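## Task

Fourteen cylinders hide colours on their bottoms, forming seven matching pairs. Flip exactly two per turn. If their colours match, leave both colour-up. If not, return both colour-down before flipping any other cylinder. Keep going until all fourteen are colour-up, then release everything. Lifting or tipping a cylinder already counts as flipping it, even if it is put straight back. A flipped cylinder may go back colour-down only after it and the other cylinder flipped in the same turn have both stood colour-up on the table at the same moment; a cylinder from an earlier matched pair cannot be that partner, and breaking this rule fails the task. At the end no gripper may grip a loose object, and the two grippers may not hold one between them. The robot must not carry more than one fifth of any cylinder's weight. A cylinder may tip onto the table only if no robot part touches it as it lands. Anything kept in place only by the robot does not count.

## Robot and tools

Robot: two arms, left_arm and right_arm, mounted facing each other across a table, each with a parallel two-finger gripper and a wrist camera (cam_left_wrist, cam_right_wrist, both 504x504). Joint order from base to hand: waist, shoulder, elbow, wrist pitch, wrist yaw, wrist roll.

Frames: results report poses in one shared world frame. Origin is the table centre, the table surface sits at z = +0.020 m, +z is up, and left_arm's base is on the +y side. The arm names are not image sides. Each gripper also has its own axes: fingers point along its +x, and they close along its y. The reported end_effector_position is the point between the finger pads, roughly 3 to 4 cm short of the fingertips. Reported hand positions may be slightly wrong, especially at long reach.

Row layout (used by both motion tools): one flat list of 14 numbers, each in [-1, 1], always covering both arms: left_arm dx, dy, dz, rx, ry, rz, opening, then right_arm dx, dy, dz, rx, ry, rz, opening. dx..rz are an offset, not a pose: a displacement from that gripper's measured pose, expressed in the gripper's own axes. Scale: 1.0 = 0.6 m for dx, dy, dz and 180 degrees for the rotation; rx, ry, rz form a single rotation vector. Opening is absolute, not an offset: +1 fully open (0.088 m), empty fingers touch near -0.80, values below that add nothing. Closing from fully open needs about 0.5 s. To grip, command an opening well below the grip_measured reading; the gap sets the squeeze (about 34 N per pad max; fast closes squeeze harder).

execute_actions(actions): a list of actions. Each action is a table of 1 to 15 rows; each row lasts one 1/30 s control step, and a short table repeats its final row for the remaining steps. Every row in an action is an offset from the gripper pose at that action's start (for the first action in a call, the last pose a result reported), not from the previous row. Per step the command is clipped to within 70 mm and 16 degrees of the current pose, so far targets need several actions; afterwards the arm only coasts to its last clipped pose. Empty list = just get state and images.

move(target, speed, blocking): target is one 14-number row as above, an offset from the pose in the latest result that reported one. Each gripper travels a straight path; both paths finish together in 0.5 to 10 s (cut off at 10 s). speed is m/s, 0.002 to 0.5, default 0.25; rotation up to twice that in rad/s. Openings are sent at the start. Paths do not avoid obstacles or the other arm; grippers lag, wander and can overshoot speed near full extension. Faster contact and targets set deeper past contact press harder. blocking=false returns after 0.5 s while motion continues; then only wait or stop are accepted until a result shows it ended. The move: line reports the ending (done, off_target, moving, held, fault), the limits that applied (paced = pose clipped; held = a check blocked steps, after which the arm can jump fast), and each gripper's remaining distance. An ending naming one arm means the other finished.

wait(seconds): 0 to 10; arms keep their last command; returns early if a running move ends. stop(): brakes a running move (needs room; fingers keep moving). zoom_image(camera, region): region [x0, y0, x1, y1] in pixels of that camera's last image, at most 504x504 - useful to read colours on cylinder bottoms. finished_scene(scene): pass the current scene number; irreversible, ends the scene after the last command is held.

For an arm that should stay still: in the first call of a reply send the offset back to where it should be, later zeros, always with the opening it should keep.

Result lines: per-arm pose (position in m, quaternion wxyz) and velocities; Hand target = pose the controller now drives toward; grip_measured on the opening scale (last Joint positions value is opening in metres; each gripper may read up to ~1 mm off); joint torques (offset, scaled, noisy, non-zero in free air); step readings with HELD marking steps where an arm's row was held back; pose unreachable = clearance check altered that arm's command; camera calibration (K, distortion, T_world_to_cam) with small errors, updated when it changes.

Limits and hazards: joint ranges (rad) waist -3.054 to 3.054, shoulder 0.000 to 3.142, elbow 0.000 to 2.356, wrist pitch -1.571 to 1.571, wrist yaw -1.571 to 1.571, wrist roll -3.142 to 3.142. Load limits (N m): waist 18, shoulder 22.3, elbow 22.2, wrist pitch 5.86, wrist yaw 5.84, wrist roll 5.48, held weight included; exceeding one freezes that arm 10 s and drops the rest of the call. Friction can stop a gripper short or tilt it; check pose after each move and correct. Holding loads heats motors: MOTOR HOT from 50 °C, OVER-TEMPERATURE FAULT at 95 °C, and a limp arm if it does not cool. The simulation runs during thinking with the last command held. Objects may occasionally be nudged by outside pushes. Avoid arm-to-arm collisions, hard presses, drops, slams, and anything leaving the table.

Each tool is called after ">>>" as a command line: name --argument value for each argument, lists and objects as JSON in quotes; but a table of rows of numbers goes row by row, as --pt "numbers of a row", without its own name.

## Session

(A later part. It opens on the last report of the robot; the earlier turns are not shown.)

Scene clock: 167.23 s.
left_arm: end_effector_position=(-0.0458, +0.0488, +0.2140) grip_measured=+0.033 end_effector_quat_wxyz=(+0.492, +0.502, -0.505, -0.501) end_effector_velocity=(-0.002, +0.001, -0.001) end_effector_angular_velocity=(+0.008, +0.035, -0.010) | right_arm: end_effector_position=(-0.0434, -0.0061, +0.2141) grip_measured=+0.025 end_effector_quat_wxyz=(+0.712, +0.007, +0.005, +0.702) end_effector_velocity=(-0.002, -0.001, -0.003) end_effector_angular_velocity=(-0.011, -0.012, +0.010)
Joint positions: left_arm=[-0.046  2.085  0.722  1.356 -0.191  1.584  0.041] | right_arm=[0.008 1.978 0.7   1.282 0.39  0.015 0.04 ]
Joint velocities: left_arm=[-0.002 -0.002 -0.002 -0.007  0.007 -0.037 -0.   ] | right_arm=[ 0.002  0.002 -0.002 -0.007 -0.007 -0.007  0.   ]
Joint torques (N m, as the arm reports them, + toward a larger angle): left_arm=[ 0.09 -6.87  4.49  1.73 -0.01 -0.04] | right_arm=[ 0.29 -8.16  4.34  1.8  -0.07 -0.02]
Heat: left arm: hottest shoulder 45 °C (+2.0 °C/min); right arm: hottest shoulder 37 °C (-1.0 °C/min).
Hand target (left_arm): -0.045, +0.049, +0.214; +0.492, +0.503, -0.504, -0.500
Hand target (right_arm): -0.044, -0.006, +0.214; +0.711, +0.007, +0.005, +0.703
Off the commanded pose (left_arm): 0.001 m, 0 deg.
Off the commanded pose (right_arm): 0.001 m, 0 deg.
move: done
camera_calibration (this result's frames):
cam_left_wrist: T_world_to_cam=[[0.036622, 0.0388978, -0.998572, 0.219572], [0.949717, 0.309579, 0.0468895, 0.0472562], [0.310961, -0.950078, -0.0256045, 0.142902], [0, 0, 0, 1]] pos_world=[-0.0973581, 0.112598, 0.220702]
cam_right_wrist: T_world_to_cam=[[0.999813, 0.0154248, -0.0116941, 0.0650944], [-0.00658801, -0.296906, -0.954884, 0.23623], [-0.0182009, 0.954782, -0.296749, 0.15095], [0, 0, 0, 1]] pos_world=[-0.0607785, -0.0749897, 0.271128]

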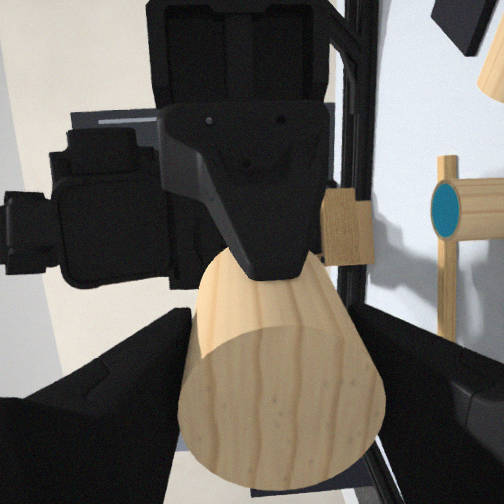

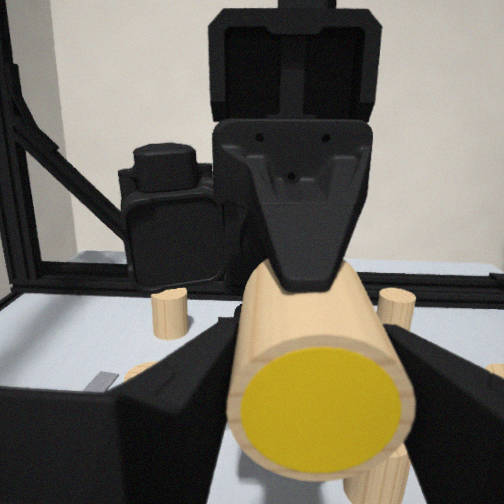

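>>> move --target '[0,0,0,0,0,0,1,0,0,0,0,0,0,-0.4]'

>>> move --target '[0,0,0,0,0,0,1,-0.14,0,0,0,0,0,-0.4]'

>>> move --target '[0,0,0,0,0,0,1,0.008,-0.022,-0.086,0,0.504,0,-0.4]' --speed 0.35

>>> move --target '[0,0,0,0,0,0,1,0.139,0,0.004,0,0,0,-0.4]' --speed 0.08

>>> move --target '[0,0,0,0,0,0,1,0,0,0,0,0,0,0.6]'

>>> wait --seconds 2

Scene clock: 170.73 s.
left_arm: end_effector_position=(-0.0458, +0.0488, +0.2140) grip_measured=+1.000 end_effector_quat_wxyz=(+0.492, +0.502, -0.505, -0.501) end_effector_velocity=(+0.000, +0.001, -0.004) end_effector_angular_velocity=(+0.022, +0.003, +0.005) | right_arm: end_effector_position=(-0.0434, -0.0061, +0.2141) grip_measured=+0.024 end_effector_quat_wxyz=(+0.712, +0.007, +0.005, +0.702) end_effector_velocity=(+0.002, +0.000, -0.001) end_effector_angular_velocity=(-0.007, -0.010, -0.000)
Joint positions: left_arm=[-0.046  2.085  0.722  1.356 -0.191  1.584  0.088] | right_arm=[0.008 1.978 0.7   1.282 0.39  0.015 0.04 ]
Joint velocities: left_arm=[-0.002 -0.002 -0.002 -0.022 -0.007 -0.007  0.   ] | right_arm=[-0.007 -0.002 -0.002 -0.007 -0.007 -0.007 -0.   ]
Joint torques (N m, as the arm reports them, + toward a larger angle): left_arm=[-0.09 -6.92  4.53  1.73  0.   -0.05] | right_arm=[ 0.08 -8.14  4.39  1.8   0.02  0.01]
Heat: left arm: hottest shoulder 45 °C (+2.0 °C/min); right arm: hottest shoulder 38 °C (+0.0 °C/min).
Hand target (left_arm): -0.046, +0.049, +0.214; +0.492, +0.502, -0.505, -0.501
Hand target (right_arm): -0.043, -0.006, +0.214; +0.712, +0.007, +0.005, +0.702
Off the commanded pose (left_arm): 0.000 m, 0 deg.
Off the commanded pose (right_arm): 0.000 m, 0 deg.
move: done
camera_calibration (this result's frames):
cam_left_wrist: T_world_to_cam=[[0.036622, 0.0388978, -0.998572, 0.219572], [0.949717, 0.309579, 0.0468895, 0.0472562], [0.310961, -0.950078, -0.0256045, 0.142902], [0, 0, 0, 1]] pos_world=[-0.0973581, 0.112598, 0.220702]
cam_right_wrist: T_world_to_cam=[[0.999818, 0.0150434, -0.0116954, 0.0650352], [-0.00670257, -0.296904, -0.954884, 0.236225], [-0.0178371, 0.954789, -0.29675, 0.150967], [0, 0, 0, 1]] pos_world=[-0.0607473, -0.0749839, 0.271128]

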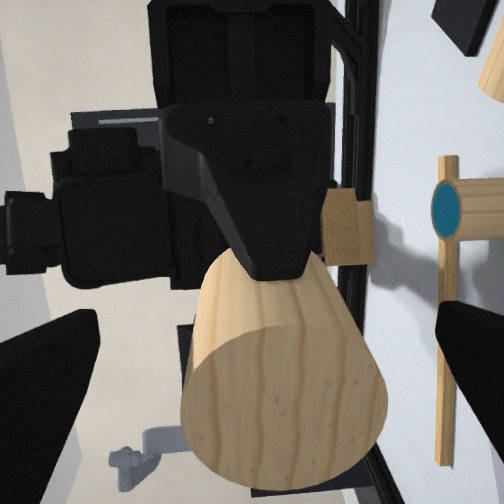

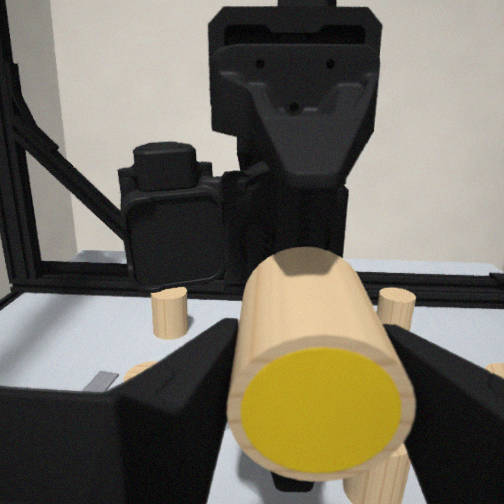

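Scene clock: 171.67 s.
left_arm: end_effector_position=(-0.0458, +0.0488, +0.2140) grip_measured=+1.000 end_effector_quat_wxyz=(+0.492, +0.502, -0.505, -0.501) end_effector_velocity=(-0.002, +0.001, -0.002) end_effector_angular_velocity=(+0.017, +0.004, -0.010) | right_arm: end_effector_position=(-0.0450, -0.0874, +0.2120) grip_measured=+0.025 end_effector_quat_wxyz=(+0.712, +0.005, +0.006, +0.702) end_effector_velocity=(-0.001, -0.003, -0.005) end_effector_angular_velocity=(-0.024, -0.020, +0.010)
Joint positions: left_arm=[-0.046  2.085  0.722  1.356 -0.191  1.584  0.088] | right_arm=[0.134 1.807 0.394 1.412 0.516 0.015 0.04 ]
Joint velocities: left_arm=[-0.002 -0.007 -0.002 -0.022  0.007 -0.007  0.   ] | right_arm=[ 0.002 -0.007 -0.012 -0.022 -0.007 -0.007 -0.   ]
Joint torques (N m, as the arm reports them, + toward a larger angle): left_arm=[ 0.02 -6.91  4.54  1.75  0.01 -0.05] | right_arm=[ 0.42 -7.57  2.66  2.    0.16  0.  ]
Heat: left arm: hottest shoulder 45 °C (+2.0 °C/min); right arm: hottest shoulder 38 °C (+0.0 °C/min).
Hand target (left_arm): -0.046, +0.049, +0.214; +0.492, +0.502, -0.505, -0.501
Hand target (right_arm): -0.044, -0.090, +0.214; +0.712, +0.007, +0.005, +0.702
Off the commanded pose (left_arm): 0.000 m, 0 deg.
Off the commanded pose (right_arm): 0.003 m, 0 deg.
move: done
camera_calibration (this result's frames):
cam_left_wrist: T_world_to_cam=[[0.036622, 0.0388978, -0.998572, 0.219572], [0.949717, 0.309579, 0.0468895, 0.0472562], [0.310961, -0.950078, -0.0256045, 0.142902], [0, 0, 0, 1]] pos_world=[-0.0973581, 0.112598, 0.220702]
cam_right_wrist: T_world_to_cam=[[0.999829, 0.0157537, -0.00963563, 0.0674701], [-0.00443684, -0.30157, -0.953434, 0.2095], [-0.0179259, 0.953314, -0.301449, 0.228804], [0, 0, 0, 1]] pos_world=[-0.0624275, -0.156006, 0.269367]

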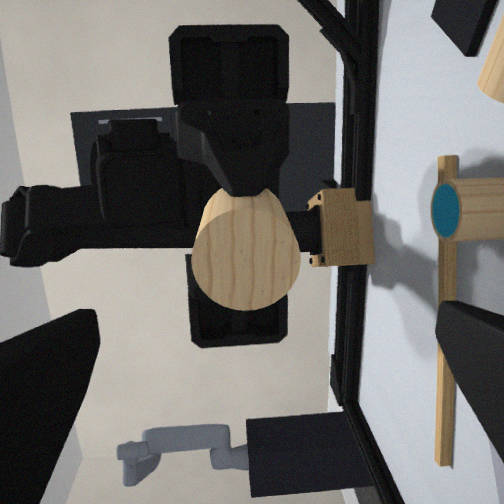

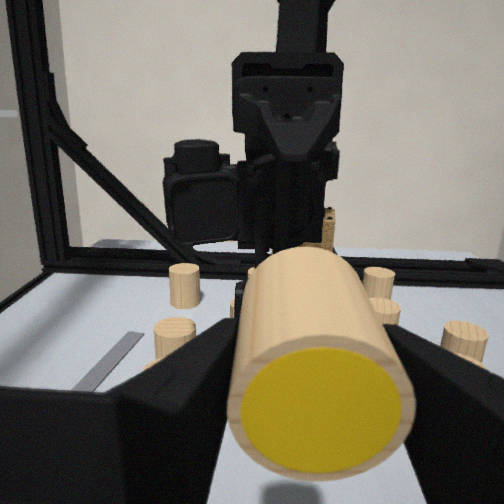

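Scene clock: 174.43 s.
left_arm: end_effector_position=(-0.0458, +0.0488, +0.2140) grip_measured=+1.000 end_effector_quat_wxyz=(+0.492, +0.502, -0.505, -0.501) end_effector_velocity=(-0.004, +0.001, -0.003) end_effector_angular_velocity=(+0.012, +0.020, -0.014) | right_arm: end_effector_position=(-0.0322, -0.0845, +0.1621) grip_measured=+0.025 end_effector_quat_wxyz=(+0.504, -0.494, +0.508, +0.493) end_effector_velocity=(+0.001, -0.004, +0.004) end_effector_angular_velocity=(-0.033, -0.001, +0.005)
Joint positions: left_arm=[-0.046  2.085  0.722  1.356 -0.191  1.584  0.088] | right_arm=[-0.095  2.03   1.613 -1.157 -0.004  0.298  0.04 ]
Joint velocities: left_arm=[-0.007  0.002 -0.002 -0.007  0.007 -0.022  0.   ] | right_arm=[-0.002  0.007  0.027 -0.051 -0.007 -0.007 -0.   ]
Joint torques (N m, as the arm reports them, + toward a larger angle): left_arm=[ 0.09 -6.88  4.55  1.73  0.01 -0.02] | right_arm=[-0.15 -8.24  6.97 -0.12 -0.1  -0.17]
Heat: left arm: hottest shoulder 45 °C (+2.0 °C/min); right arm: hottest shoulder 38 °C (+0.0 °C/min).
Hand target (left_arm): -0.046, +0.049, +0.214; +0.492, +0.502, -0.505, -0.501
Hand target (right_arm): -0.032, -0.082, +0.160; +0.501, -0.497, +0.509, +0.493
Off the commanded pose (left_arm): 0.000 m, 0 deg.
Off the commanded pose (right_arm): 0.003 m, 1 deg.
move: done
camera_calibration (this result's frames):
cam_left_wrist: T_world_to_cam=[[0.036622, 0.0388978, -0.998572, 0.219572], [0.949717, 0.309579, 0.0468895, 0.0472562], [0.310961, -0.950078, -0.0256045, 0.142902], [0, 0, 0, 1]] pos_world=[-0.0973581, 0.112598, 0.220702]
cam_right_wrist: T_world_to_cam=[[0.999305, -0.0194435, -0.0317967, 0.0548088], [-0.0088239, -0.952307, 0.305014, -0.0962511], [-0.0362107, -0.304522, -0.951817, 0.209797], [0, 0, 0, 1]] pos_world=[-0.0480231, -0.0267071, 0.230789]

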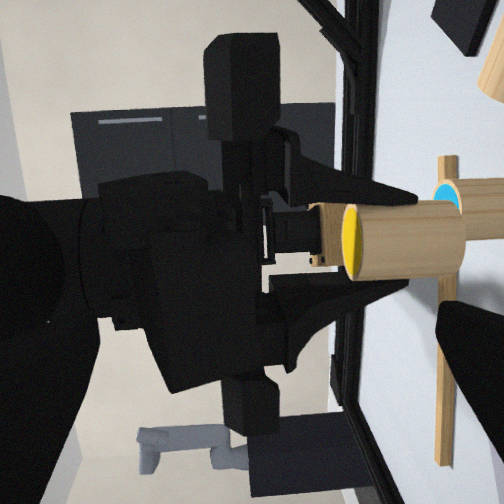

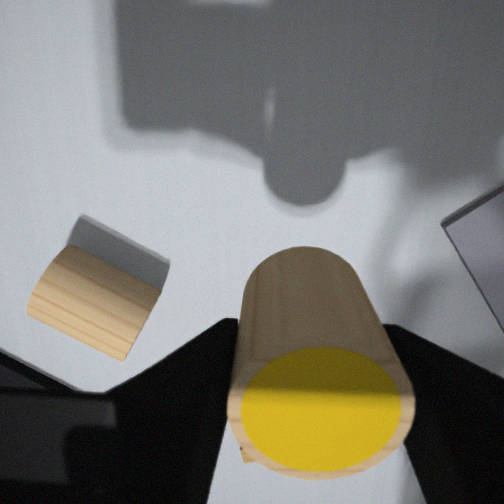

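Scene clock: 175.83 s.
left_arm: end_effector_position=(-0.0459, +0.0542, +0.1936) grip_measured=+1.000 end_effector_quat_wxyz=(+0.472, +0.520, -0.493, -0.514) end_effector_velocity=(+0.003, +0.002, -0.003) end_effector_angular_velocity=(+0.012, +0.018, +0.021) | right_arm: end_effector_position=(-0.0361, -0.0695, +0.1041) grip_measured=+0.025 end_effector_quat_wxyz=(+0.517, -0.470, +0.494, +0.517) end_effector_velocity=(+0.000, -0.002, +0.000) end_effector_angular_velocity=(-0.009, +0.006, -0.009)
Joint positions: left_arm=[-0.048  2.106  0.701  1.335 -0.191  1.584  0.088] | right_arm=[-0.096  2.088  1.457 -0.865 -0.004  0.298  0.04 ]
Joint velocities: left_arm=[-0.002 -0.002 -0.007 -0.007 -0.022 -0.022  0.   ] | right_arm=[-0.002 -0.002 -0.002 -0.007 -0.007  0.007 -0.   ]
Joint torques (N m, as the arm reports them, + toward a larger angle): left_arm=[ 0.26 -8.95  6.26  3.35  0.   -0.03] | right_arm=[ 0.02 -5.19  1.89 -0.1   0.01 -0.05]
Heat: left arm: hottest shoulder 45 °C (+2.0 °C/min); right arm: hottest shoulder 38 °C (-1.0 °C/min).
Hand target (left_arm): -0.046, +0.049, +0.214; +0.491, +0.503, -0.505, -0.501
Hand target (right_arm): -0.032, -0.083, +0.080; +0.504, -0.494, +0.508, +0.493
Off the commanded pose (left_arm): 0.021 m, 4 deg.
Off the commanded pose (right_arm): 0.029 m, 5 deg.
move: off_target (left_arm, right_arm)
camera_calibration (this result's frames):
cam_left_wrist: T_world_to_cam=[[0.0493564, 0.0994628, -0.993816, 0.195321], [0.949752, 0.303254, 0.0775182, 0.0411106], [0.309089, -0.947705, -0.0794974, 0.157797], [0, 0, 0, 1]] pos_world=[-0.0974585, 0.117651, 0.203471]
cam_right_wrist: T_world_to_cam=[[0.998378, -0.0169445, -0.0543457, 0.0596111], [-0.003864, -0.972642, 0.232276, -0.0580252], [-0.0567947, -0.23169, -0.97113, 0.165317], [0, 0, 0, 1]] pos_world=[-0.0503495, -0.0171255, 0.177262]

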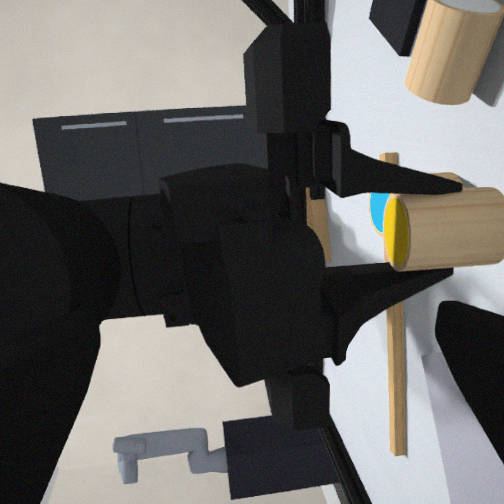

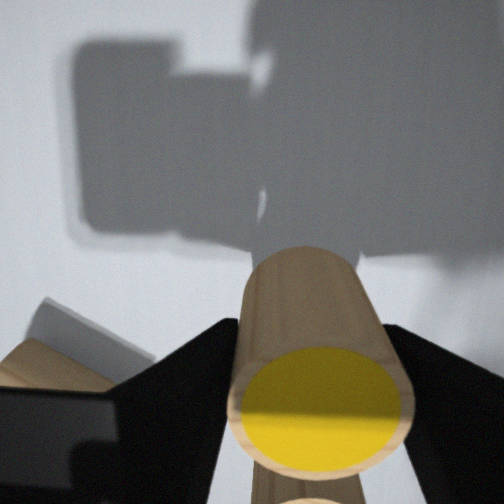

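Scene clock: 176.50 s.
left_arm: end_effector_position=(-0.0457, +0.0553, +0.1890) grip_measured=+1.000 end_effector_quat_wxyz=(+0.468, +0.524, -0.490, -0.516) end_effector_velocity=(+0.000, +0.001, -0.002) end_effector_angular_velocity=(+0.017, +0.018, +0.007) | right_arm: end_effector_position=(-0.0363, -0.0689, +0.1044) grip_measured=+0.598 end_effector_quat_wxyz=(+0.518, -0.468, +0.494, +0.518) end_effector_velocity=(-0.002, -0.001, +0.001) end_effector_angular_velocity=(-0.008, +0.020, +0.007)
Joint positions: left_arm=[-0.048  2.111  0.698  1.329 -0.191  1.584  0.088] | right_arm=[-0.096  2.087  1.457 -0.863 -0.004  0.298  0.068]
Joint velocities: left_arm=[-0.002 -0.007 -0.002 -0.022 -0.007 -0.022  0.   ] | right_arm=[-0.002 -0.002  0.002 -0.007 -0.022 -0.007  0.001]
Joint torques (N m, as the arm reports them, + toward a larger angle): left_arm=[-0.13 -7.47  4.56  2.25 -0.02 -0.05] | right_arm=[ 0.04 -9.86  5.41  0.05  0.02 -0.02]
Heat: left arm: hottest shoulder 45 °C (+2.0 °C/min); right arm: hottest shoulder 38 °C (-1.0 °C/min).
Hand target (left_arm): -0.046, +0.054, +0.194; +0.472, +0.520, -0.493, -0.514
Hand target (right_arm): -0.036, -0.070, +0.104; +0.517, -0.469, +0.494, +0.517
Off the commanded pose (left_arm): 0.005 m, 1 deg.
Off the commanded pose (right_arm): 0.001 m, 0 deg.
move: done
camera_calibration (this result's frames):
cam_left_wrist: T_world_to_cam=[[0.0522906, 0.113555, -0.992155, 0.189663], [0.949512, 0.302103, 0.0846198, 0.0396579], [0.309342, -0.946488, -0.0920248, 0.160661], [0, 0, 0, 1]] pos_world=[-0.0972723, 0.118545, 0.199604]
cam_right_wrist: T_world_to_cam=[[0.998308, -0.0167392, -0.0556881, 0.0600199], [-0.0035379, -0.973381, 0.229164, -0.0572287], [-0.0580418, -0.228579, -0.971794, 0.166008], [0, 0, 0, 1]] pos_world=[-0.0504854, -0.0167549, 0.177782]

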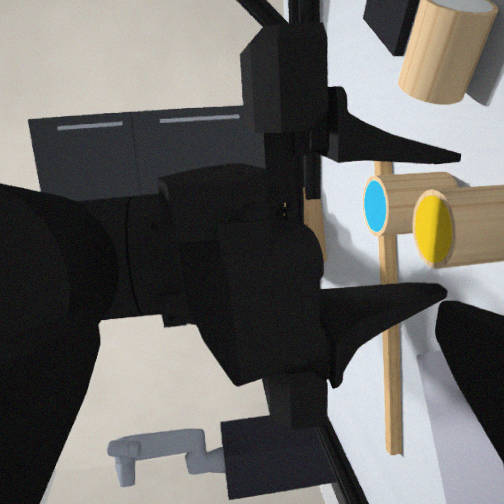

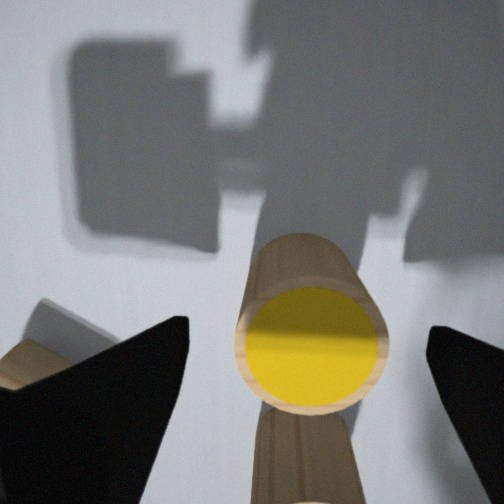

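Scene clock: 178.50 s.
left_arm: end_effector_position=(-0.0457, +0.0553, +0.1888) grip_measured=+1.000 end_effector_quat_wxyz=(+0.468, +0.524, -0.490, -0.516) end_effector_velocity=(+0.000, +0.001, -0.001) end_effector_angular_velocity=(+0.007, +0.020, +0.007) | right_arm: end_effector_position=(-0.0363, -0.0689, +0.1046) grip_measured=+0.600 end_effector_quat_wxyz=(+0.518, -0.468, +0.494, +0.518) end_effector_velocity=(+0.000, -0.002, +0.000) end_effector_angular_velocity=(-0.009, +0.006, -0.009)
Joint positions: left_arm=[-0.048  2.111  0.698  1.329 -0.191  1.584  0.088] | right_arm=[-0.096  2.087  1.457 -0.863 -0.004  0.298  0.068]
Joint velocities: left_arm=[-0.002 -0.002 -0.002 -0.007 -0.007 -0.022  0.   ] | right_arm=[-0.002 -0.002 -0.002 -0.007 -0.007  0.007  0.   ]
Joint torques (N m, as the arm reports them, + toward a larger angle): left_arm=[-0.08 -7.46  4.63  2.24 -0.02 -0.04] | right_arm=[ 0.02 -9.81  5.42  0.04  0.01 -0.03]
Heat: left arm: hottest shoulder 45 °C (+2.0 °C/min); right arm: hottest shoulder 38 °C (-1.0 °C/min).
Hand target (left_arm): -0.046, +0.054, +0.194; +0.472, +0.520, -0.493, -0.514
Hand target (right_arm): -0.036, -0.070, +0.104; +0.517, -0.470, +0.494, +0.517
Off the commanded pose (left_arm): 0.005 m, 1 deg.
Off the commanded pose (right_arm): 0.001 m, 0 deg.
wait: 2.00 s; at rest by 0.17 s
camera_calibration (this result's frames):
cam_left_wrist: T_world_to_cam=[[0.0523678, 0.113926, -0.992108, 0.189467], [0.949505, 0.302072, 0.0848065, 0.039634], [0.309349, -0.946453, -0.0923542, 0.160713], [0, 0, 0, 1]] pos_world=[-0.0972713, 0.11855, 0.199453]
cam_right_wrist: T_world_to_cam=[[0.998302, -0.0167187, -0.0557968, 0.0600496], [-0.00351439, -0.973466, 0.228806, -0.0571997], [-0.0581416, -0.228222, -0.971872, 0.166184], [0, 0, 0, 1]] pos_world=[-0.0504865, -0.0167511, 0.177948]

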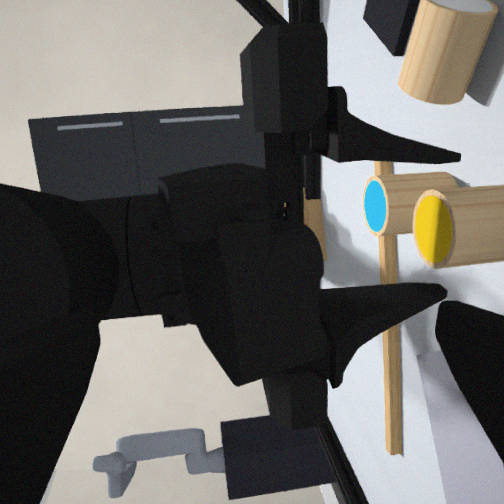

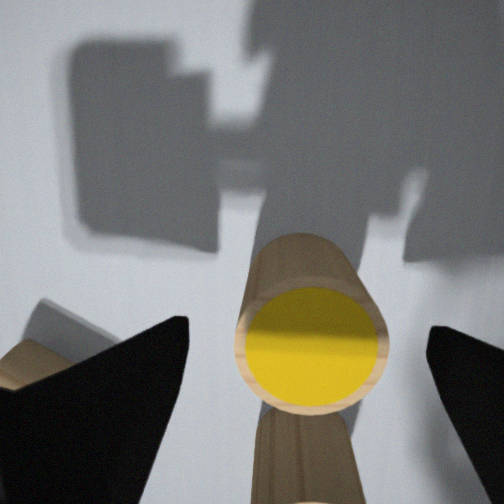

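>>> move --target '[-0.13,0,0,0,0,0,1,0,0,0,0,0,0,0.6]' --speed 0.15

>>> move --target '[0,0.035,0,0,0,0.027,1,-0.065,0,0,0,0.022,-0.008,0.6]' --speed 0.15

Scene clock: 182.27 s.
left_arm: end_effector_position=(-0.0453, +0.1316, +0.1919) grip_measured=+1.000 end_effector_quat_wxyz=(+0.463, +0.526, -0.490, -0.519) end_effector_velocity=(+0.003, +0.002, -0.001) end_effector_angular_velocity=(+0.007, +0.003, +0.020) | right_arm: end_effector_position=(-0.0364, -0.0685, +0.1047) grip_measured=+0.600 end_effector_quat_wxyz=(+0.518, -0.468, +0.494, +0.519) end_effector_velocity=(+0.001, -0.005, -0.000) end_effector_angular_velocity=(-0.023, +0.002, -0.009)
Joint positions: left_arm=[-0.108  1.959  0.385  1.479 -0.246  1.581  0.088] | right_arm=[-0.096  2.087  1.457 -0.862 -0.004  0.298  0.068]
Joint velocities: left_arm=[-0.002 -0.007 -0.007 -0.007 -0.022 -0.007  0.   ] | right_arm=[-0.002 -0.002 -0.002 -0.022 -0.007  0.007 -0.   ]
Joint torques (N m, as the arm reports them, + toward a larger angle): left_arm=[-0.21 -6.33  3.03  2.03 -0.22 -0.13] | right_arm=[ 0.05 -9.88  5.41  0.18  0.   -0.02]
Heat: left arm: hottest shoulder 45 °C (+2.0 °C/min); right arm: hottest shoulder 39 °C (+1.0 °C/min).
Hand target (left_arm): -0.045, +0.133, +0.195; +0.468, +0.524, -0.490, -0.517
Hand target (right_arm): -0.036, -0.069, +0.104; +0.518, -0.468, +0.494, +0.518
Off the commanded pose (left_arm): 0.004 m, 1 deg.
Off the commanded pose (right_arm): 0.000 m, 0 deg.
move: done
camera_calibration (this result's frames):
cam_left_wrist: T_world_to_cam=[[0.0575249, 0.123264, -0.990705, 0.1826], [0.950343, 0.297244, 0.0921646, 0.0151574], [0.305842, -0.946811, -0.100045, 0.234522], [0, 0, 0, 1]] pos_world=[-0.0966354, 0.195035, 0.202968]
cam_right_wrist: T_world_to_cam=[[0.998279, -0.0166364, -0.0562314, 0.0602113], [-0.00342069, -0.973801, 0.227377, -0.0567509], [-0.0585409, -0.226793, -0.972182, 0.166487], [0, 0, 0, 1]] pos_world=[-0.0505555, -0.0165041, 0.178146]

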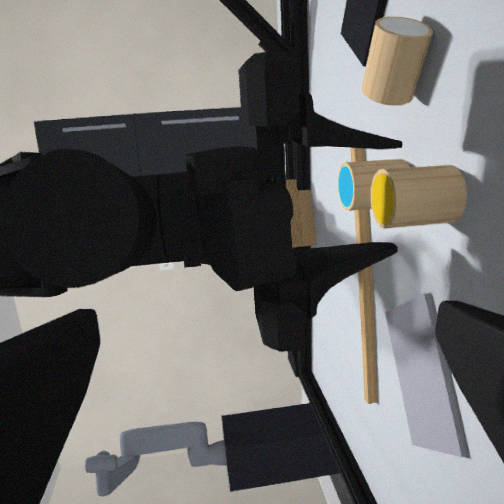

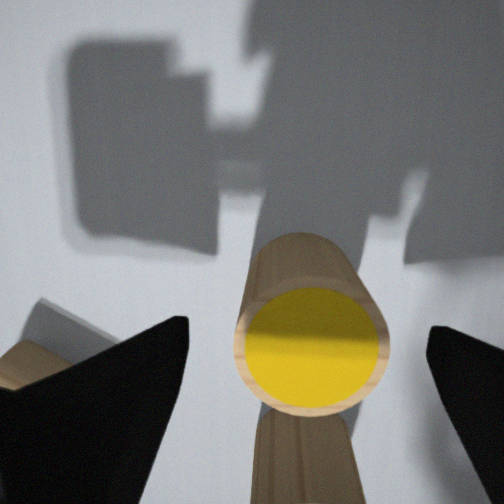

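Scene clock: 183.13 s.
left_arm: end_effector_position=(-0.0455, +0.1308, +0.2068) grip_measured=+1.000 end_effector_quat_wxyz=(+0.480, +0.510, -0.507, -0.502) end_effector_velocity=(+0.002, +0.000, -0.001) end_effector_angular_velocity=(+0.007, -0.009, +0.010) | right_arm: end_effector_position=(-0.0348, -0.0738, +0.1413) grip_measured=+0.600 end_effector_quat_wxyz=(+0.505, -0.493, +0.507, +0.494) end_effector_velocity=(-0.002, -0.000, +0.003) end_effector_angular_velocity=(-0.004, +0.022, +0.005)
Joint positions: left_arm=[-0.108  1.958  0.385  1.546 -0.246  1.6    0.088] | right_arm=[-0.096  2.086  1.612 -1.097 -0.003  0.298  0.068]
Joint velocities: left_arm=[ 0.002 -0.002 -0.002 -0.007 -0.007  0.007  0.   ] | right_arm=[-0.002 -0.002  0.007 -0.007 -0.022 -0.007 -0.   ]
Joint torques (N m, as the arm reports them, + toward a larger angle): left_arm=[-0.09 -6.42  3.97  1.99  0.06  0.02] | right_arm=[ 0.11 -9.86  6.92 -0.08  0.11  0.01]
Heat: left arm: hottest shoulder 45 °C (+2.0 °C/min); right arm: hottest shoulder 39 °C (+1.0 °C/min).
Hand target (left_arm): -0.046, +0.130, +0.213; +0.484, +0.505, -0.512, -0.498
Hand target (right_arm): -0.035, -0.071, +0.144; +0.507, -0.492, +0.505, +0.496
Off the commanded pose (left_arm): 0.006 m, 1 deg.
Off the commanded pose (right_arm): 0.003 m, 0 deg.
move: done
camera_calibration (this result's frames):
cam_left_wrist: T_world_to_cam=[[0.0579548, 0.0569851, -0.996692, 0.207392], [0.95064, 0.301703, 0.0725266, 0.0177563], [0.304837, -0.951698, -0.0366872, 0.222755], [0, 0, 0, 1]] pos_world=[-0.0968032, 0.19482, 0.21359]
cam_right_wrist: T_world_to_cam=[[0.999281, -0.0200803, -0.0321668, 0.0569013], [-0.0094604, -0.953476, 0.301321, -0.0793917], [-0.0367209, -0.300799, -0.95298, 0.193537], [0, 0, 0, 1]] pos_world=[-0.0505046, -0.0163396, 0.21019]

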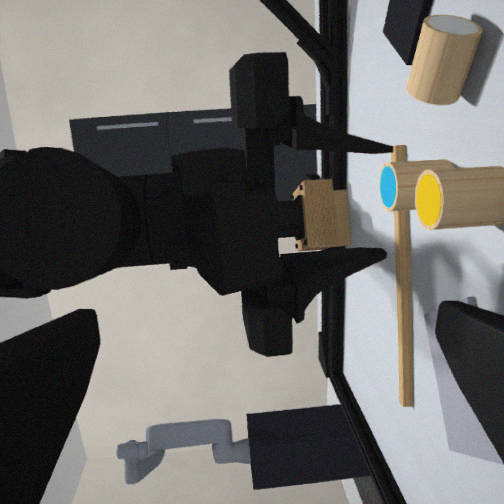

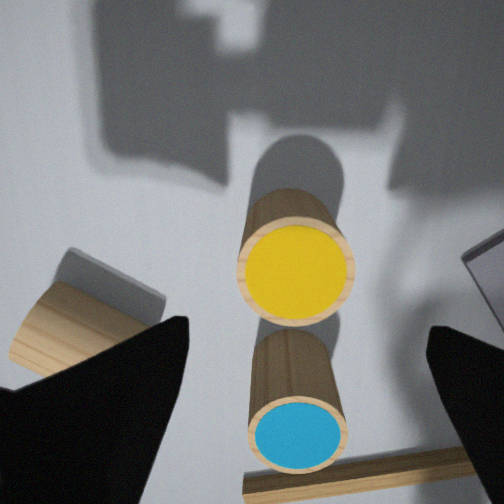

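>>> move --target '[0,0,0,0,0,0,1,0.107,0,0.008,0,0,0,0.6]' --speed 0.1

>>> move --target '[0,0,0,0,0,0,1,0,0,0,0,0,0,-0.4]'

>>> move --target '[0,0,0,0,0,0,1,-0.13,0,0,0,0,0,-0.4]'

>>> move --target '[0,0,0,0,0,0,1,-0.086,0.016,-0.065,0,-0.495,0,-0.4]' --speed 0.35

>>> move --target '[0.142,0.02,-0.002,-0.008,0,0.009,1,0,0,0,0,0,0,-0.4]'

Scene clock: 187.23 s.
left_arm: end_effector_position=(-0.0455, +0.1308, +0.2070) grip_measured=+1.000 end_effector_quat_wxyz=(+0.480, +0.510, -0.507, -0.502) end_effector_velocity=(+0.000, +0.001, +0.002) end_effector_angular_velocity=(-0.007, +0.009, +0.005) | right_arm: end_effector_position=(-0.0372, -0.0652, +0.0858) grip_measured=+0.600 end_effector_quat_wxyz=(+0.509, -0.486, +0.503, +0.502) end_effector_velocity=(+0.002, +0.002, +0.000) end_effector_angular_velocity=(+0.009, -0.006, +0.019)
Joint positions: left_arm=[-0.108  1.957  0.385  1.546 -0.246  1.6    0.088] | right_arm=[-0.096  2.169  1.511 -0.889 -0.003  0.298  0.068]
Joint velocities: left_arm=[-0.002 -0.002 -0.002  0.007 -0.007 -0.007  0.   ] | right_arm=[-0.002 -0.002 -0.002  0.007  0.007 -0.022 -0.   ]
Joint torques (N m, as the arm reports them, + toward a larger angle): left_arm=[-0.11 -5.25  3.58  1.72  0.   -0.05] | right_arm=[-0.17 -8.64  3.89  0.3   0.   -0.09]
Heat: left arm: hottest shoulder 44 °C (+1.0 °C/min); right arm: hottest shoulder 40 °C (+2.0 °C/min).
Hand target (left_arm): -0.046, +0.131, +0.207; +0.480, +0.510, -0.507, -0.502
Hand target (right_arm): -0.035, -0.069, +0.077; +0.505, -0.493, +0.507, +0.494
Off the commanded pose (left_arm): 0.000 m, 0 deg.
Off the commanded pose (right_arm): 0.010 m, 1 deg.
move: off_target (right_arm)
camera_calibration (this result's frames):
cam_left_wrist: T_world_to_cam=[[0.057756, 0.0562511, -0.996745, 0.207713], [0.950654, 0.301756, 0.0721148, 0.0178215], [0.30483, -0.951724, -0.0360471, 0.22263], [0, 0, 0, 1]] pos_world=[-0.0968031, 0.194821, 0.213777]
cam_right_wrist: T_world_to_cam=[[0.99905, -0.0192557, -0.0390871, 0.0583543], [-0.0075822, -0.960195, 0.279228, -0.0528842], [-0.042908, -0.278666, -0.959429, 0.144929], [0, 0, 0, 1]] pos_world=[-0.0524812, -0.0092686, 0.156097]

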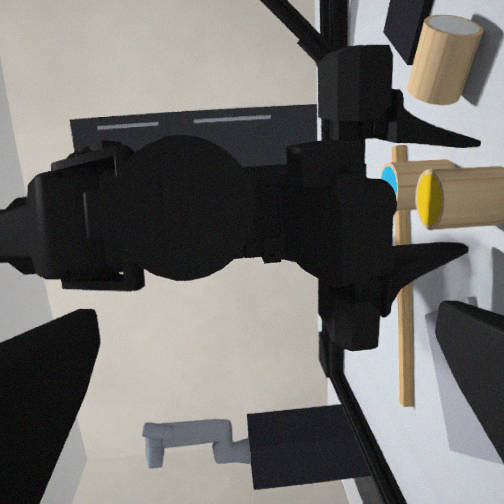

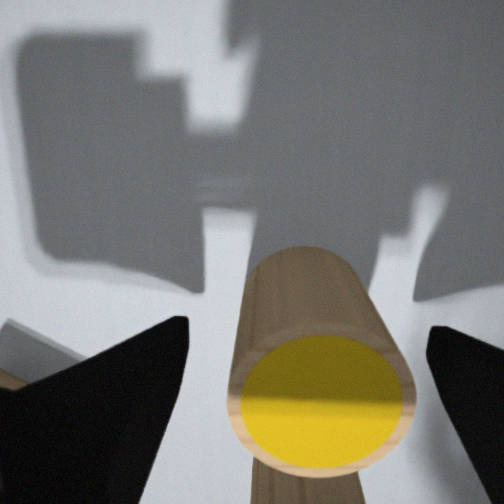

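Scene clock: 187.73 s.
left_arm: end_effector_position=(-0.0455, +0.1308, +0.2070) grip_measured=+1.000 end_effector_quat_wxyz=(+0.480, +0.510, -0.507, -0.502) end_effector_velocity=(+0.003, +0.001, -0.001) end_effector_angular_velocity=(+0.007, +0.005, +0.020) | right_arm: end_effector_position=(-0.0374, -0.0652, +0.0858) grip_measured=+0.025 end_effector_quat_wxyz=(+0.509, -0.485, +0.504, +0.502) end_effector_velocity=(+0.000, -0.002, +0.000) end_effector_angular_velocity=(-0.009, +0.005, -0.010)
Joint positions: left_arm=[-0.108  1.957  0.385  1.546 -0.246  1.6    0.088] | right_arm=[-0.096  2.169  1.511 -0.889 -0.005  0.298  0.04 ]
Joint velocities: left_arm=[-0.002 -0.002 -0.002 -0.007 -0.022 -0.007  0.   ] | right_arm=[-0.002 -0.002 -0.002 -0.007 -0.007  0.007 -0.   ]
Joint torques (N m, as the arm reports them, + toward a larger angle): left_arm=[-0.06 -5.27  3.52  1.75  0.01 -0.02] | right_arm=[  0.03 -10.29   5.23   0.13   0.05  -0.01]
Heat: left arm: hottest shoulder 44 °C (+1.0 °C/min); right arm: hottest shoulder 40 °C (+2.0 °C/min).
Hand target (left_arm): -0.046, +0.131, +0.207; +0.480, +0.510, -0.507, -0.502
Hand target (right_arm): -0.037, -0.065, +0.086; +0.509, -0.486, +0.503, +0.502
Off the commanded pose (left_arm): 0.000 m, 0 deg.
Off the commanded pose (right_arm): 0.000 m, 0 deg.
move: done
camera_calibration (this result's frames):
cam_left_wrist: T_world_to_cam=[[0.057756, 0.0562511, -0.996745, 0.207713], [0.950654, 0.301756, 0.0721148, 0.0178215], [0.30483, -0.951724, -0.0360471, 0.22263], [0, 0, 0, 1]] pos_world=[-0.0968031, 0.194821, 0.213777]
cam_right_wrist: T_world_to_cam=[[0.998992, -0.0192356, -0.0405469, 0.0586984], [-0.00713663, -0.96008, 0.279633, -0.0529561], [-0.0443072, -0.279062, -0.95925, 0.14481], [0, 0, 0, 1]] pos_world=[-0.052601, -0.0093021, 0.156097]

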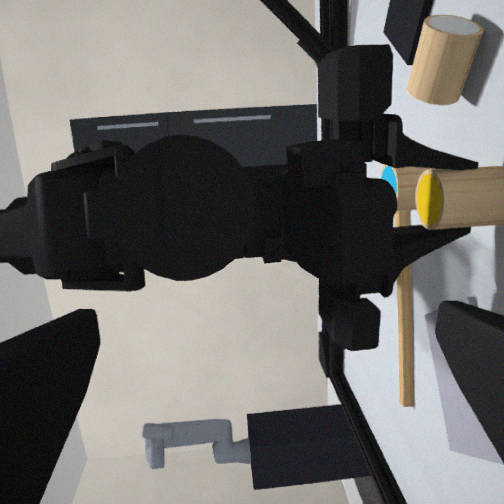

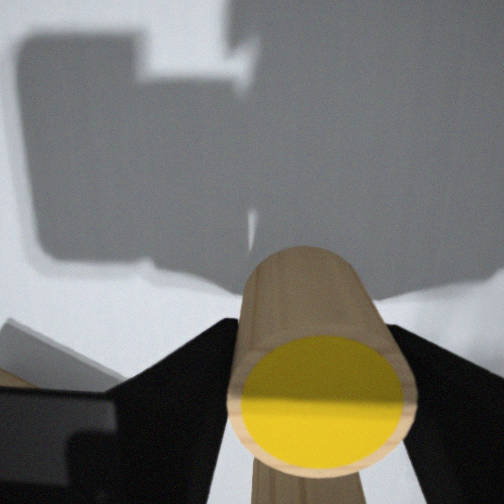

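Scene clock: 188.63 s.
left_arm: end_effector_position=(-0.0455, +0.1308, +0.2070) grip_measured=+1.000 end_effector_quat_wxyz=(+0.480, +0.510, -0.507, -0.502) end_effector_velocity=(+0.000, +0.001, -0.004) end_effector_angular_velocity=(+0.021, -0.013, +0.005) | right_arm: end_effector_position=(-0.0363, -0.0692, +0.1593) grip_measured=+0.025 end_effector_quat_wxyz=(+0.507, -0.489, +0.506, +0.498) end_effector_velocity=(+0.002, -0.001, +0.004) end_effector_angular_velocity=(-0.005, -0.009, +0.005)
Joint positions: left_arm=[-0.108  1.957  0.385  1.546 -0.246  1.6    0.088] | right_arm=[-0.096  2.081  1.677 -1.155 -0.005  0.298  0.04 ]
Joint velocities: left_arm=[-0.002 -0.002 -0.002 -0.022 -0.007  0.007  0.   ] | right_arm=[-0.002 -0.002  0.012 -0.022  0.007 -0.007 -0.   ]
Joint torques (N m, as the arm reports them, + toward a larger angle): left_arm=[-0.04 -5.25  3.6   1.76  0.   -0.05] | right_arm=[ -0.02 -10.42   7.13  -0.08   0.    -0.04]
Heat: left arm: hottest shoulder 44 °C (+1.0 °C/min); right arm: hottest shoulder 40 °C (+2.0 °C/min).
Hand target (left_arm): -0.046, +0.131, +0.207; +0.480, +0.510, -0.507, -0.502
Hand target (right_arm): -0.037, -0.067, +0.164; +0.509, -0.485, +0.504, +0.502
Off the commanded pose (left_arm): 0.000 m, 0 deg.
Off the commanded pose (right_arm): 0.005 m, 1 deg.
move: done
camera_calibration (this result's frames):
cam_left_wrist: T_world_to_cam=[[0.057756, 0.0562511, -0.996745, 0.207713], [0.950654, 0.301756, 0.0721148, 0.0178215], [0.30483, -0.951724, -0.0360471, 0.22263], [0, 0, 0, 1]] pos_world=[-0.0968031, 0.194821, 0.213777]
cam_right_wrist: T_world_to_cam=[[0.99912, -0.0196916, -0.0370347, 0.0598881], [-0.00807411, -0.956727, 0.290876, -0.0789543], [-0.0411599, -0.290321, -0.956044, 0.213035], [0, 0, 0, 1]] pos_world=[-0.0517043, -0.0125099, 0.228855]

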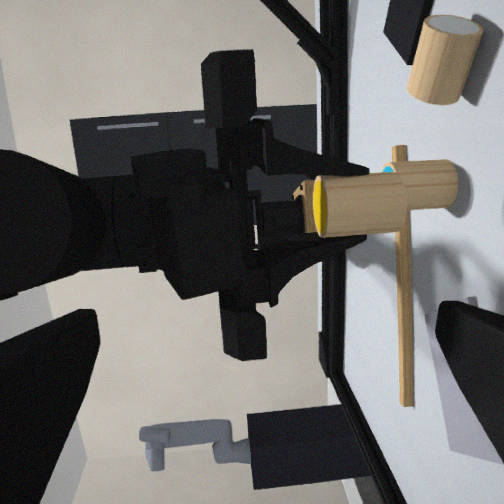

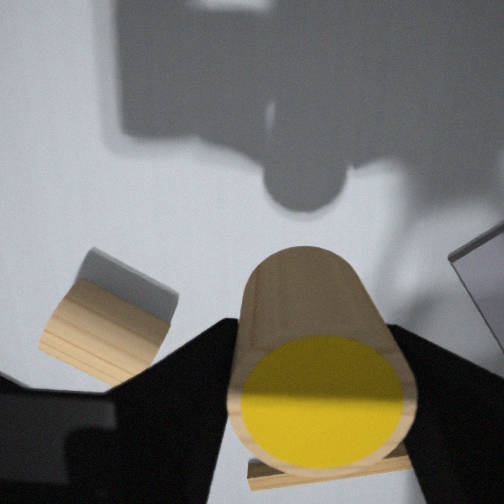

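Scene clock: 191.47 s.
left_arm: end_effector_position=(-0.0455, +0.1308, +0.2070) grip_measured=+1.000 end_effector_quat_wxyz=(+0.480, +0.510, -0.507, -0.502) end_effector_velocity=(+0.000, +0.001, -0.001) end_effector_angular_velocity=(+0.007, -0.009, +0.005) | right_arm: end_effector_position=(-0.0462, -0.1073, +0.2162) grip_measured=+0.025 end_effector_quat_wxyz=(+0.713, +0.013, +0.010, +0.701) end_effector_velocity=(+0.001, -0.001, -0.000) end_effector_angular_velocity=(+0.006, -0.004, +0.005)
Joint positions: left_arm=[-0.108  1.957  0.385  1.546 -0.246  1.6    0.088] | right_arm=[0.183 1.747 0.331 1.421 0.568 0.03  0.04 ]
Joint velocities: left_arm=[-0.002 -0.002 -0.002 -0.007 -0.007  0.007  0.   ] | right_arm=[-0.002  0.007 -0.007  0.022 -0.007 -0.007 -0.   ]
Joint torques (N m, as the arm reports them, + toward a larger angle): left_arm=[ 0.05 -5.2   3.53  1.74 -0.01 -0.04] | right_arm=[ 0.32 -4.71  2.57  1.98  0.13 -0.19]
Heat: left arm: hottest shoulder 44 °C (+1.0 °C/min); right arm: hottest shoulder 40 °C (+2.0 °C/min).
Hand target (left_arm): -0.046, +0.131, +0.207; +0.480, +0.510, -0.507, -0.502
Hand target (right_arm): -0.046, -0.109, +0.211; +0.713, +0.004, +0.009, +0.701
Off the commanded pose (left_arm): 0.000 m, 0 deg.
Off the commanded pose (right_arm): 0.006 m, 2 deg.
move: done
camera_calibration (this result's frames):
cam_left_wrist: T_world_to_cam=[[0.057756, 0.0562511, -0.996745, 0.207713], [0.950654, 0.301756, 0.0721148, 0.0178215], [0.30483, -0.951724, -0.0360471, 0.22263], [0, 0, 0, 1]] pos_world=[-0.0968031, 0.194821, 0.213777]
cam_right_wrist: T_world_to_cam=[[0.999542, 0.0120694, -0.0277634, 0.0725913], [-0.0229496, -0.295999, -0.954913, 0.207586], [-0.0197432, 0.955112, -0.295586, 0.247875], [0, 0, 0, 1]] pos_world=[-0.0629001, -0.176179, 0.273511]

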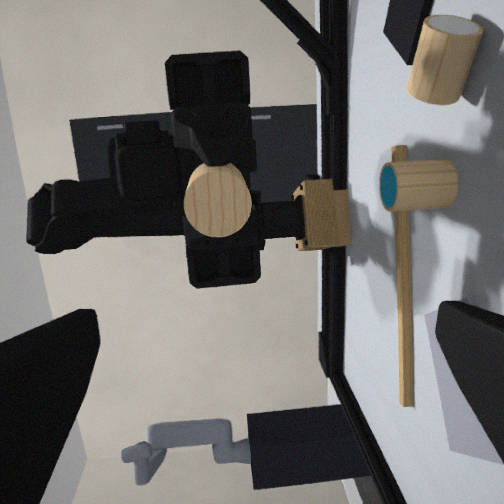

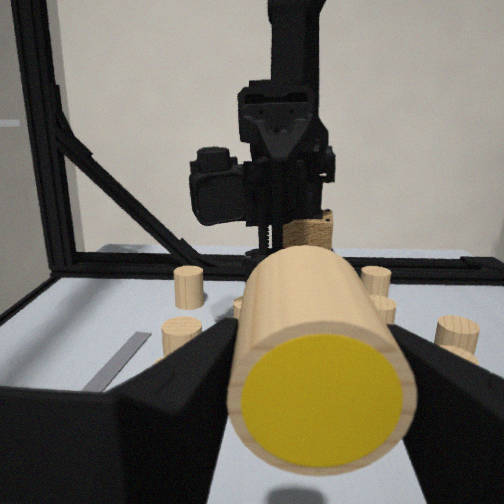

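Scene clock: 192.40 s.
left_arm: end_effector_position=(-0.0458, +0.0476, +0.2180) grip_measured=+1.000 end_effector_quat_wxyz=(+0.494, +0.498, -0.509, -0.499) end_effector_velocity=(-0.000, -0.003, +0.000) end_effector_angular_velocity=(+0.008, +0.035, -0.005) | right_arm: end_effector_position=(-0.0462, -0.1073, +0.2163) grip_measured=+0.025 end_effector_quat_wxyz=(+0.713, +0.013, +0.010, +0.701) end_effector_velocity=(-0.002, -0.000, -0.000) end_effector_angular_velocity=(+0.002, -0.006, +0.020)
Joint positions: left_arm=[-0.043  2.082  0.727  1.36  -0.185  1.586  0.088] | right_arm=[0.183 1.747 0.331 1.422 0.568 0.03  0.04 ]
Joint velocities: left_arm=[ 0.002 -0.002  0.012 -0.022  0.007 -0.037  0.   ] | right_arm=[-0.002  0.002 -0.002  0.007 -0.022 -0.007  0.   ]
Joint torques (N m, as the arm reports them, + toward a larger angle): left_arm=[ 0.18 -6.06  5.33  1.59  0.18 -0.16] | right_arm=[ 0.07 -5.71  3.57  1.71  0.01 -0.01]
Heat: left arm: hottest shoulder 44 °C (+0.0 °C/min); right arm: hottest shoulder 40 °C (+2.0 °C/min).
Hand target (left_arm): -0.046, +0.045, +0.216; +0.493, +0.497, -0.508, -0.501
Hand target (right_arm): -0.046, -0.107, +0.216; +0.713, +0.013, +0.010, +0.701
Off the commanded pose (left_arm): 0.003 m, 0 deg.
Off the commanded pose (right_arm): 0.000 m, 0 deg.
move: done
camera_calibration (this result's frames):
cam_left_wrist: T_world_to_cam=[[0.0361304, 0.0264147, -0.998998, 0.224273], [0.95092, 0.306504, 0.0424959, 0.0486715], [0.30732, -0.951503, -0.0140441, 0.139228], [0, 0, 0, 1]] pos_world=[-0.0971734, 0.111634, 0.223935]
cam_right_wrist: T_world_to_cam=[[0.999547, 0.0120766, -0.027578, 0.072554], [-0.0227766, -0.295695, -0.955011, 0.207719], [-0.019688, 0.955206, -0.295286, 0.247845], [0, 0, 0, 1]] pos_world=[-0.0629105, -0.176198, 0.27356]

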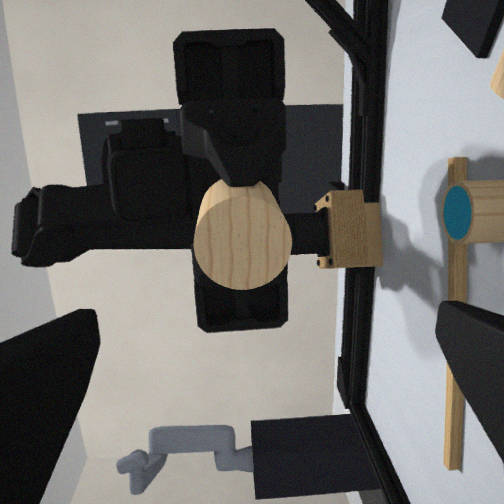

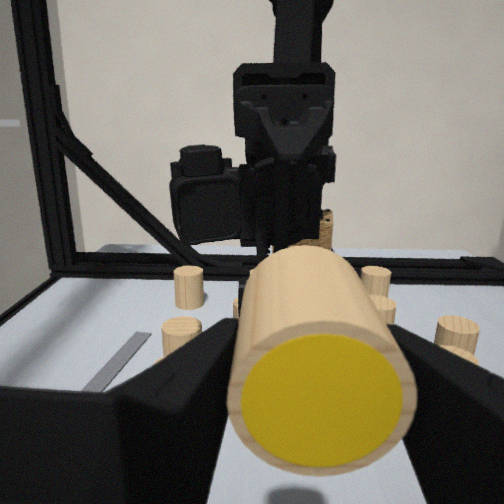

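>>> move --target '[0,0,0,0,0,0,1,0.171,0,-0.002,-0.008,0.002,0.004,-0.4]' --speed 0.15

>>> move --target '[0,0,0,0,0,0,-0.4,0,0,0,0,0,0,-0.4]'

Scene clock: 195.10 s.
left_arm: end_effector_position=(-0.0460, +0.0473, +0.2181) grip_measured=+1.000 end_effector_quat_wxyz=(+0.494, +0.498, -0.509, -0.499) end_effector_velocity=(-0.000, -0.000, -0.003) end_effector_angular_velocity=(+0.017, +0.004, +0.005) | right_arm: end_effector_position=(-0.0443, -0.0080, +0.2170) grip_measured=+0.025 end_effector_quat_wxyz=(+0.709, +0.005, +0.005, +0.705) end_effector_velocity=(+0.004, +0.002, -0.003) end_effector_angular_velocity=(-0.016, -0.014, -0.015)
Joint positions: left_arm=[-0.043  2.083  0.728  1.36  -0.184  1.586  0.088] | right_arm=[0.009 1.959 0.693 1.266 0.382 0.013 0.04 ]
Joint velocities: left_arm=[-0.002 -0.002  0.002 -0.022 -0.007 -0.007  0.   ] | right_arm=[-0.007  0.002  0.007 -0.022  0.007 -0.007  0.   ]
Joint torques (N m, as the arm reports them, + toward a larger angle): left_arm=[-0.06 -7.06  4.58  1.78 -0.01 -0.06] | right_arm=[-0.23 -7.01  5.77  1.71 -0.1  -0.19]
Heat: left arm: hottest shoulder 44 °C (-1.0 °C/min); right arm: hottest shoulder 40 °C (+2.0 °C/min).
Hand target (left_arm): -0.046, +0.048, +0.218; +0.494, +0.498, -0.509, -0.499
Hand target (right_arm): -0.045, -0.005, +0.215; +0.709, +0.002, +0.003, +0.705
Off the commanded pose (left_arm): 0.000 m, 0 deg.
Off the commanded pose (right_arm): 0.004 m, 0 deg.
move: done
camera_calibration (this result's frames):
cam_left_wrist: T_world_to_cam=[[0.0361425, 0.0264005, -0.998998, 0.22432], [0.951037, 0.306141, 0.0424977, 0.048874], [0.306957, -0.95162, -0.0140431, 0.139009], [0, 0, 0, 1]] pos_world=[-0.0972582, 0.111399, 0.22397]
cam_right_wrist: T_world_to_cam=[[0.999682, 0.0237759, -0.00844178, 0.0654073], [-0.00091158, -0.300336, -0.953833, 0.238401], [-0.0252136, 0.953537, -0.300219, 0.154046], [0, 0, 0, 1]] pos_world=[-0.0612851, -0.0768439, 0.274194]

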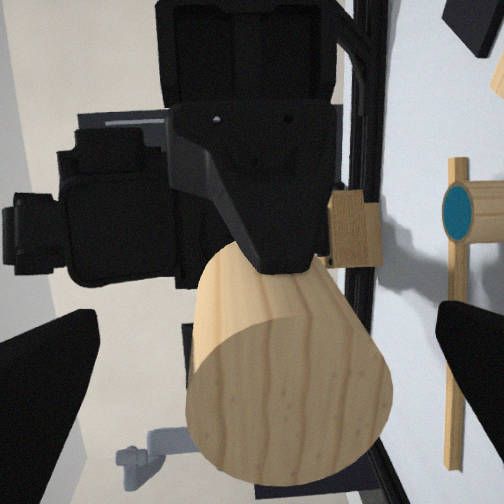

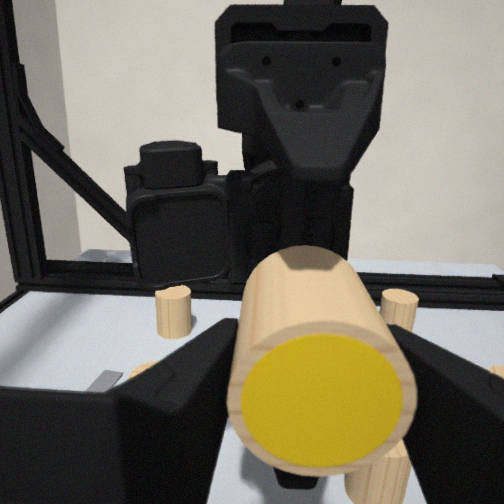

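Scene clock: 195.60 s.
left_arm: end_effector_position=(-0.0460, +0.0473, +0.2181) grip_measured=+0.042 end_effector_quat_wxyz=(+0.494, +0.498, -0.509, -0.499) end_effector_velocity=(-0.000, -0.000, -0.003) end_effector_angular_velocity=(+0.017, +0.019, +0.005) | right_arm: end_effector_position=(-0.0443, -0.0079, +0.2169) grip_measured=+0.025 end_effector_quat_wxyz=(+0.709, +0.005, +0.005, +0.705) end_effector_velocity=(-0.000, +0.001, +0.000) end_effector_angular_velocity=(-0.002, -0.008, +0.005)
Joint positions: left_arm=[-0.043  2.083  0.728  1.36  -0.184  1.586  0.041] | right_arm=[0.009 1.959 0.694 1.266 0.382 0.013 0.04 ]
Joint velocities: left_arm=[-0.002 -0.002  0.002 -0.022 -0.007 -0.022 -0.   ] | right_arm=[-0.002 -0.002  0.002 -0.007 -0.007 -0.007 -0.   ]
Joint torques (N m, as the arm reports them, + toward a larger angle): left_arm=[ 0.09 -6.89  4.6   1.74  0.03 -0.03] | right_arm=[ 0.08 -8.05  4.44  1.82  0.01 -0.01]
Heat: left arm: hottest shoulder 44 °C (-1.0 °C/min); right arm: hottest shoulder 40 °C (+2.0 °C/min).
Hand target (left_arm): -0.046, +0.047, +0.218; +0.494, +0.498, -0.509, -0.499
Hand target (right_arm): -0.044, -0.008, +0.217; +0.709, +0.005, +0.005, +0.705
Off the commanded pose (left_arm): 0.000 m, 0 deg.
Off the commanded pose (right_arm): 0.000 m, 0 deg.
move: done
camera_calibration (this result's frames):
cam_left_wrist: T_world_to_cam=[[0.0365235, 0.0263944, -0.998984, 0.224335], [0.95102, 0.306144, 0.0428586, 0.0487944], [0.306964, -0.951619, -0.0139202, 0.138983], [0, 0, 0, 1]] pos_world=[-0.0972606, 0.111399, 0.22395]
cam_right_wrist: T_world_to_cam=[[0.999682, 0.0237759, -0.00844178, 0.0654392], [-0.00091158, -0.300336, -0.953833, 0.23839], [-0.0252136, 0.953537, -0.300219, 0.153952], [0, 0, 0, 1]] pos_world=[-0.0613194, -0.0767572, 0.274156]

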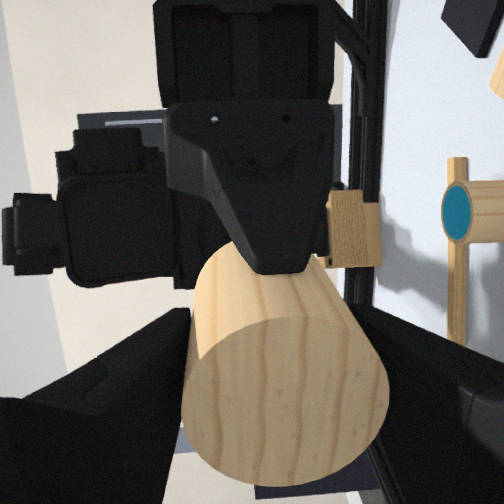

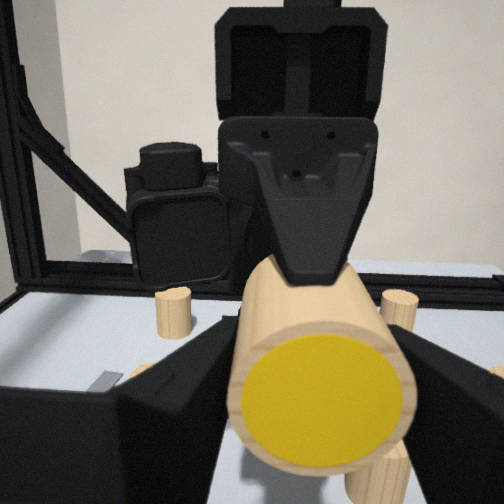

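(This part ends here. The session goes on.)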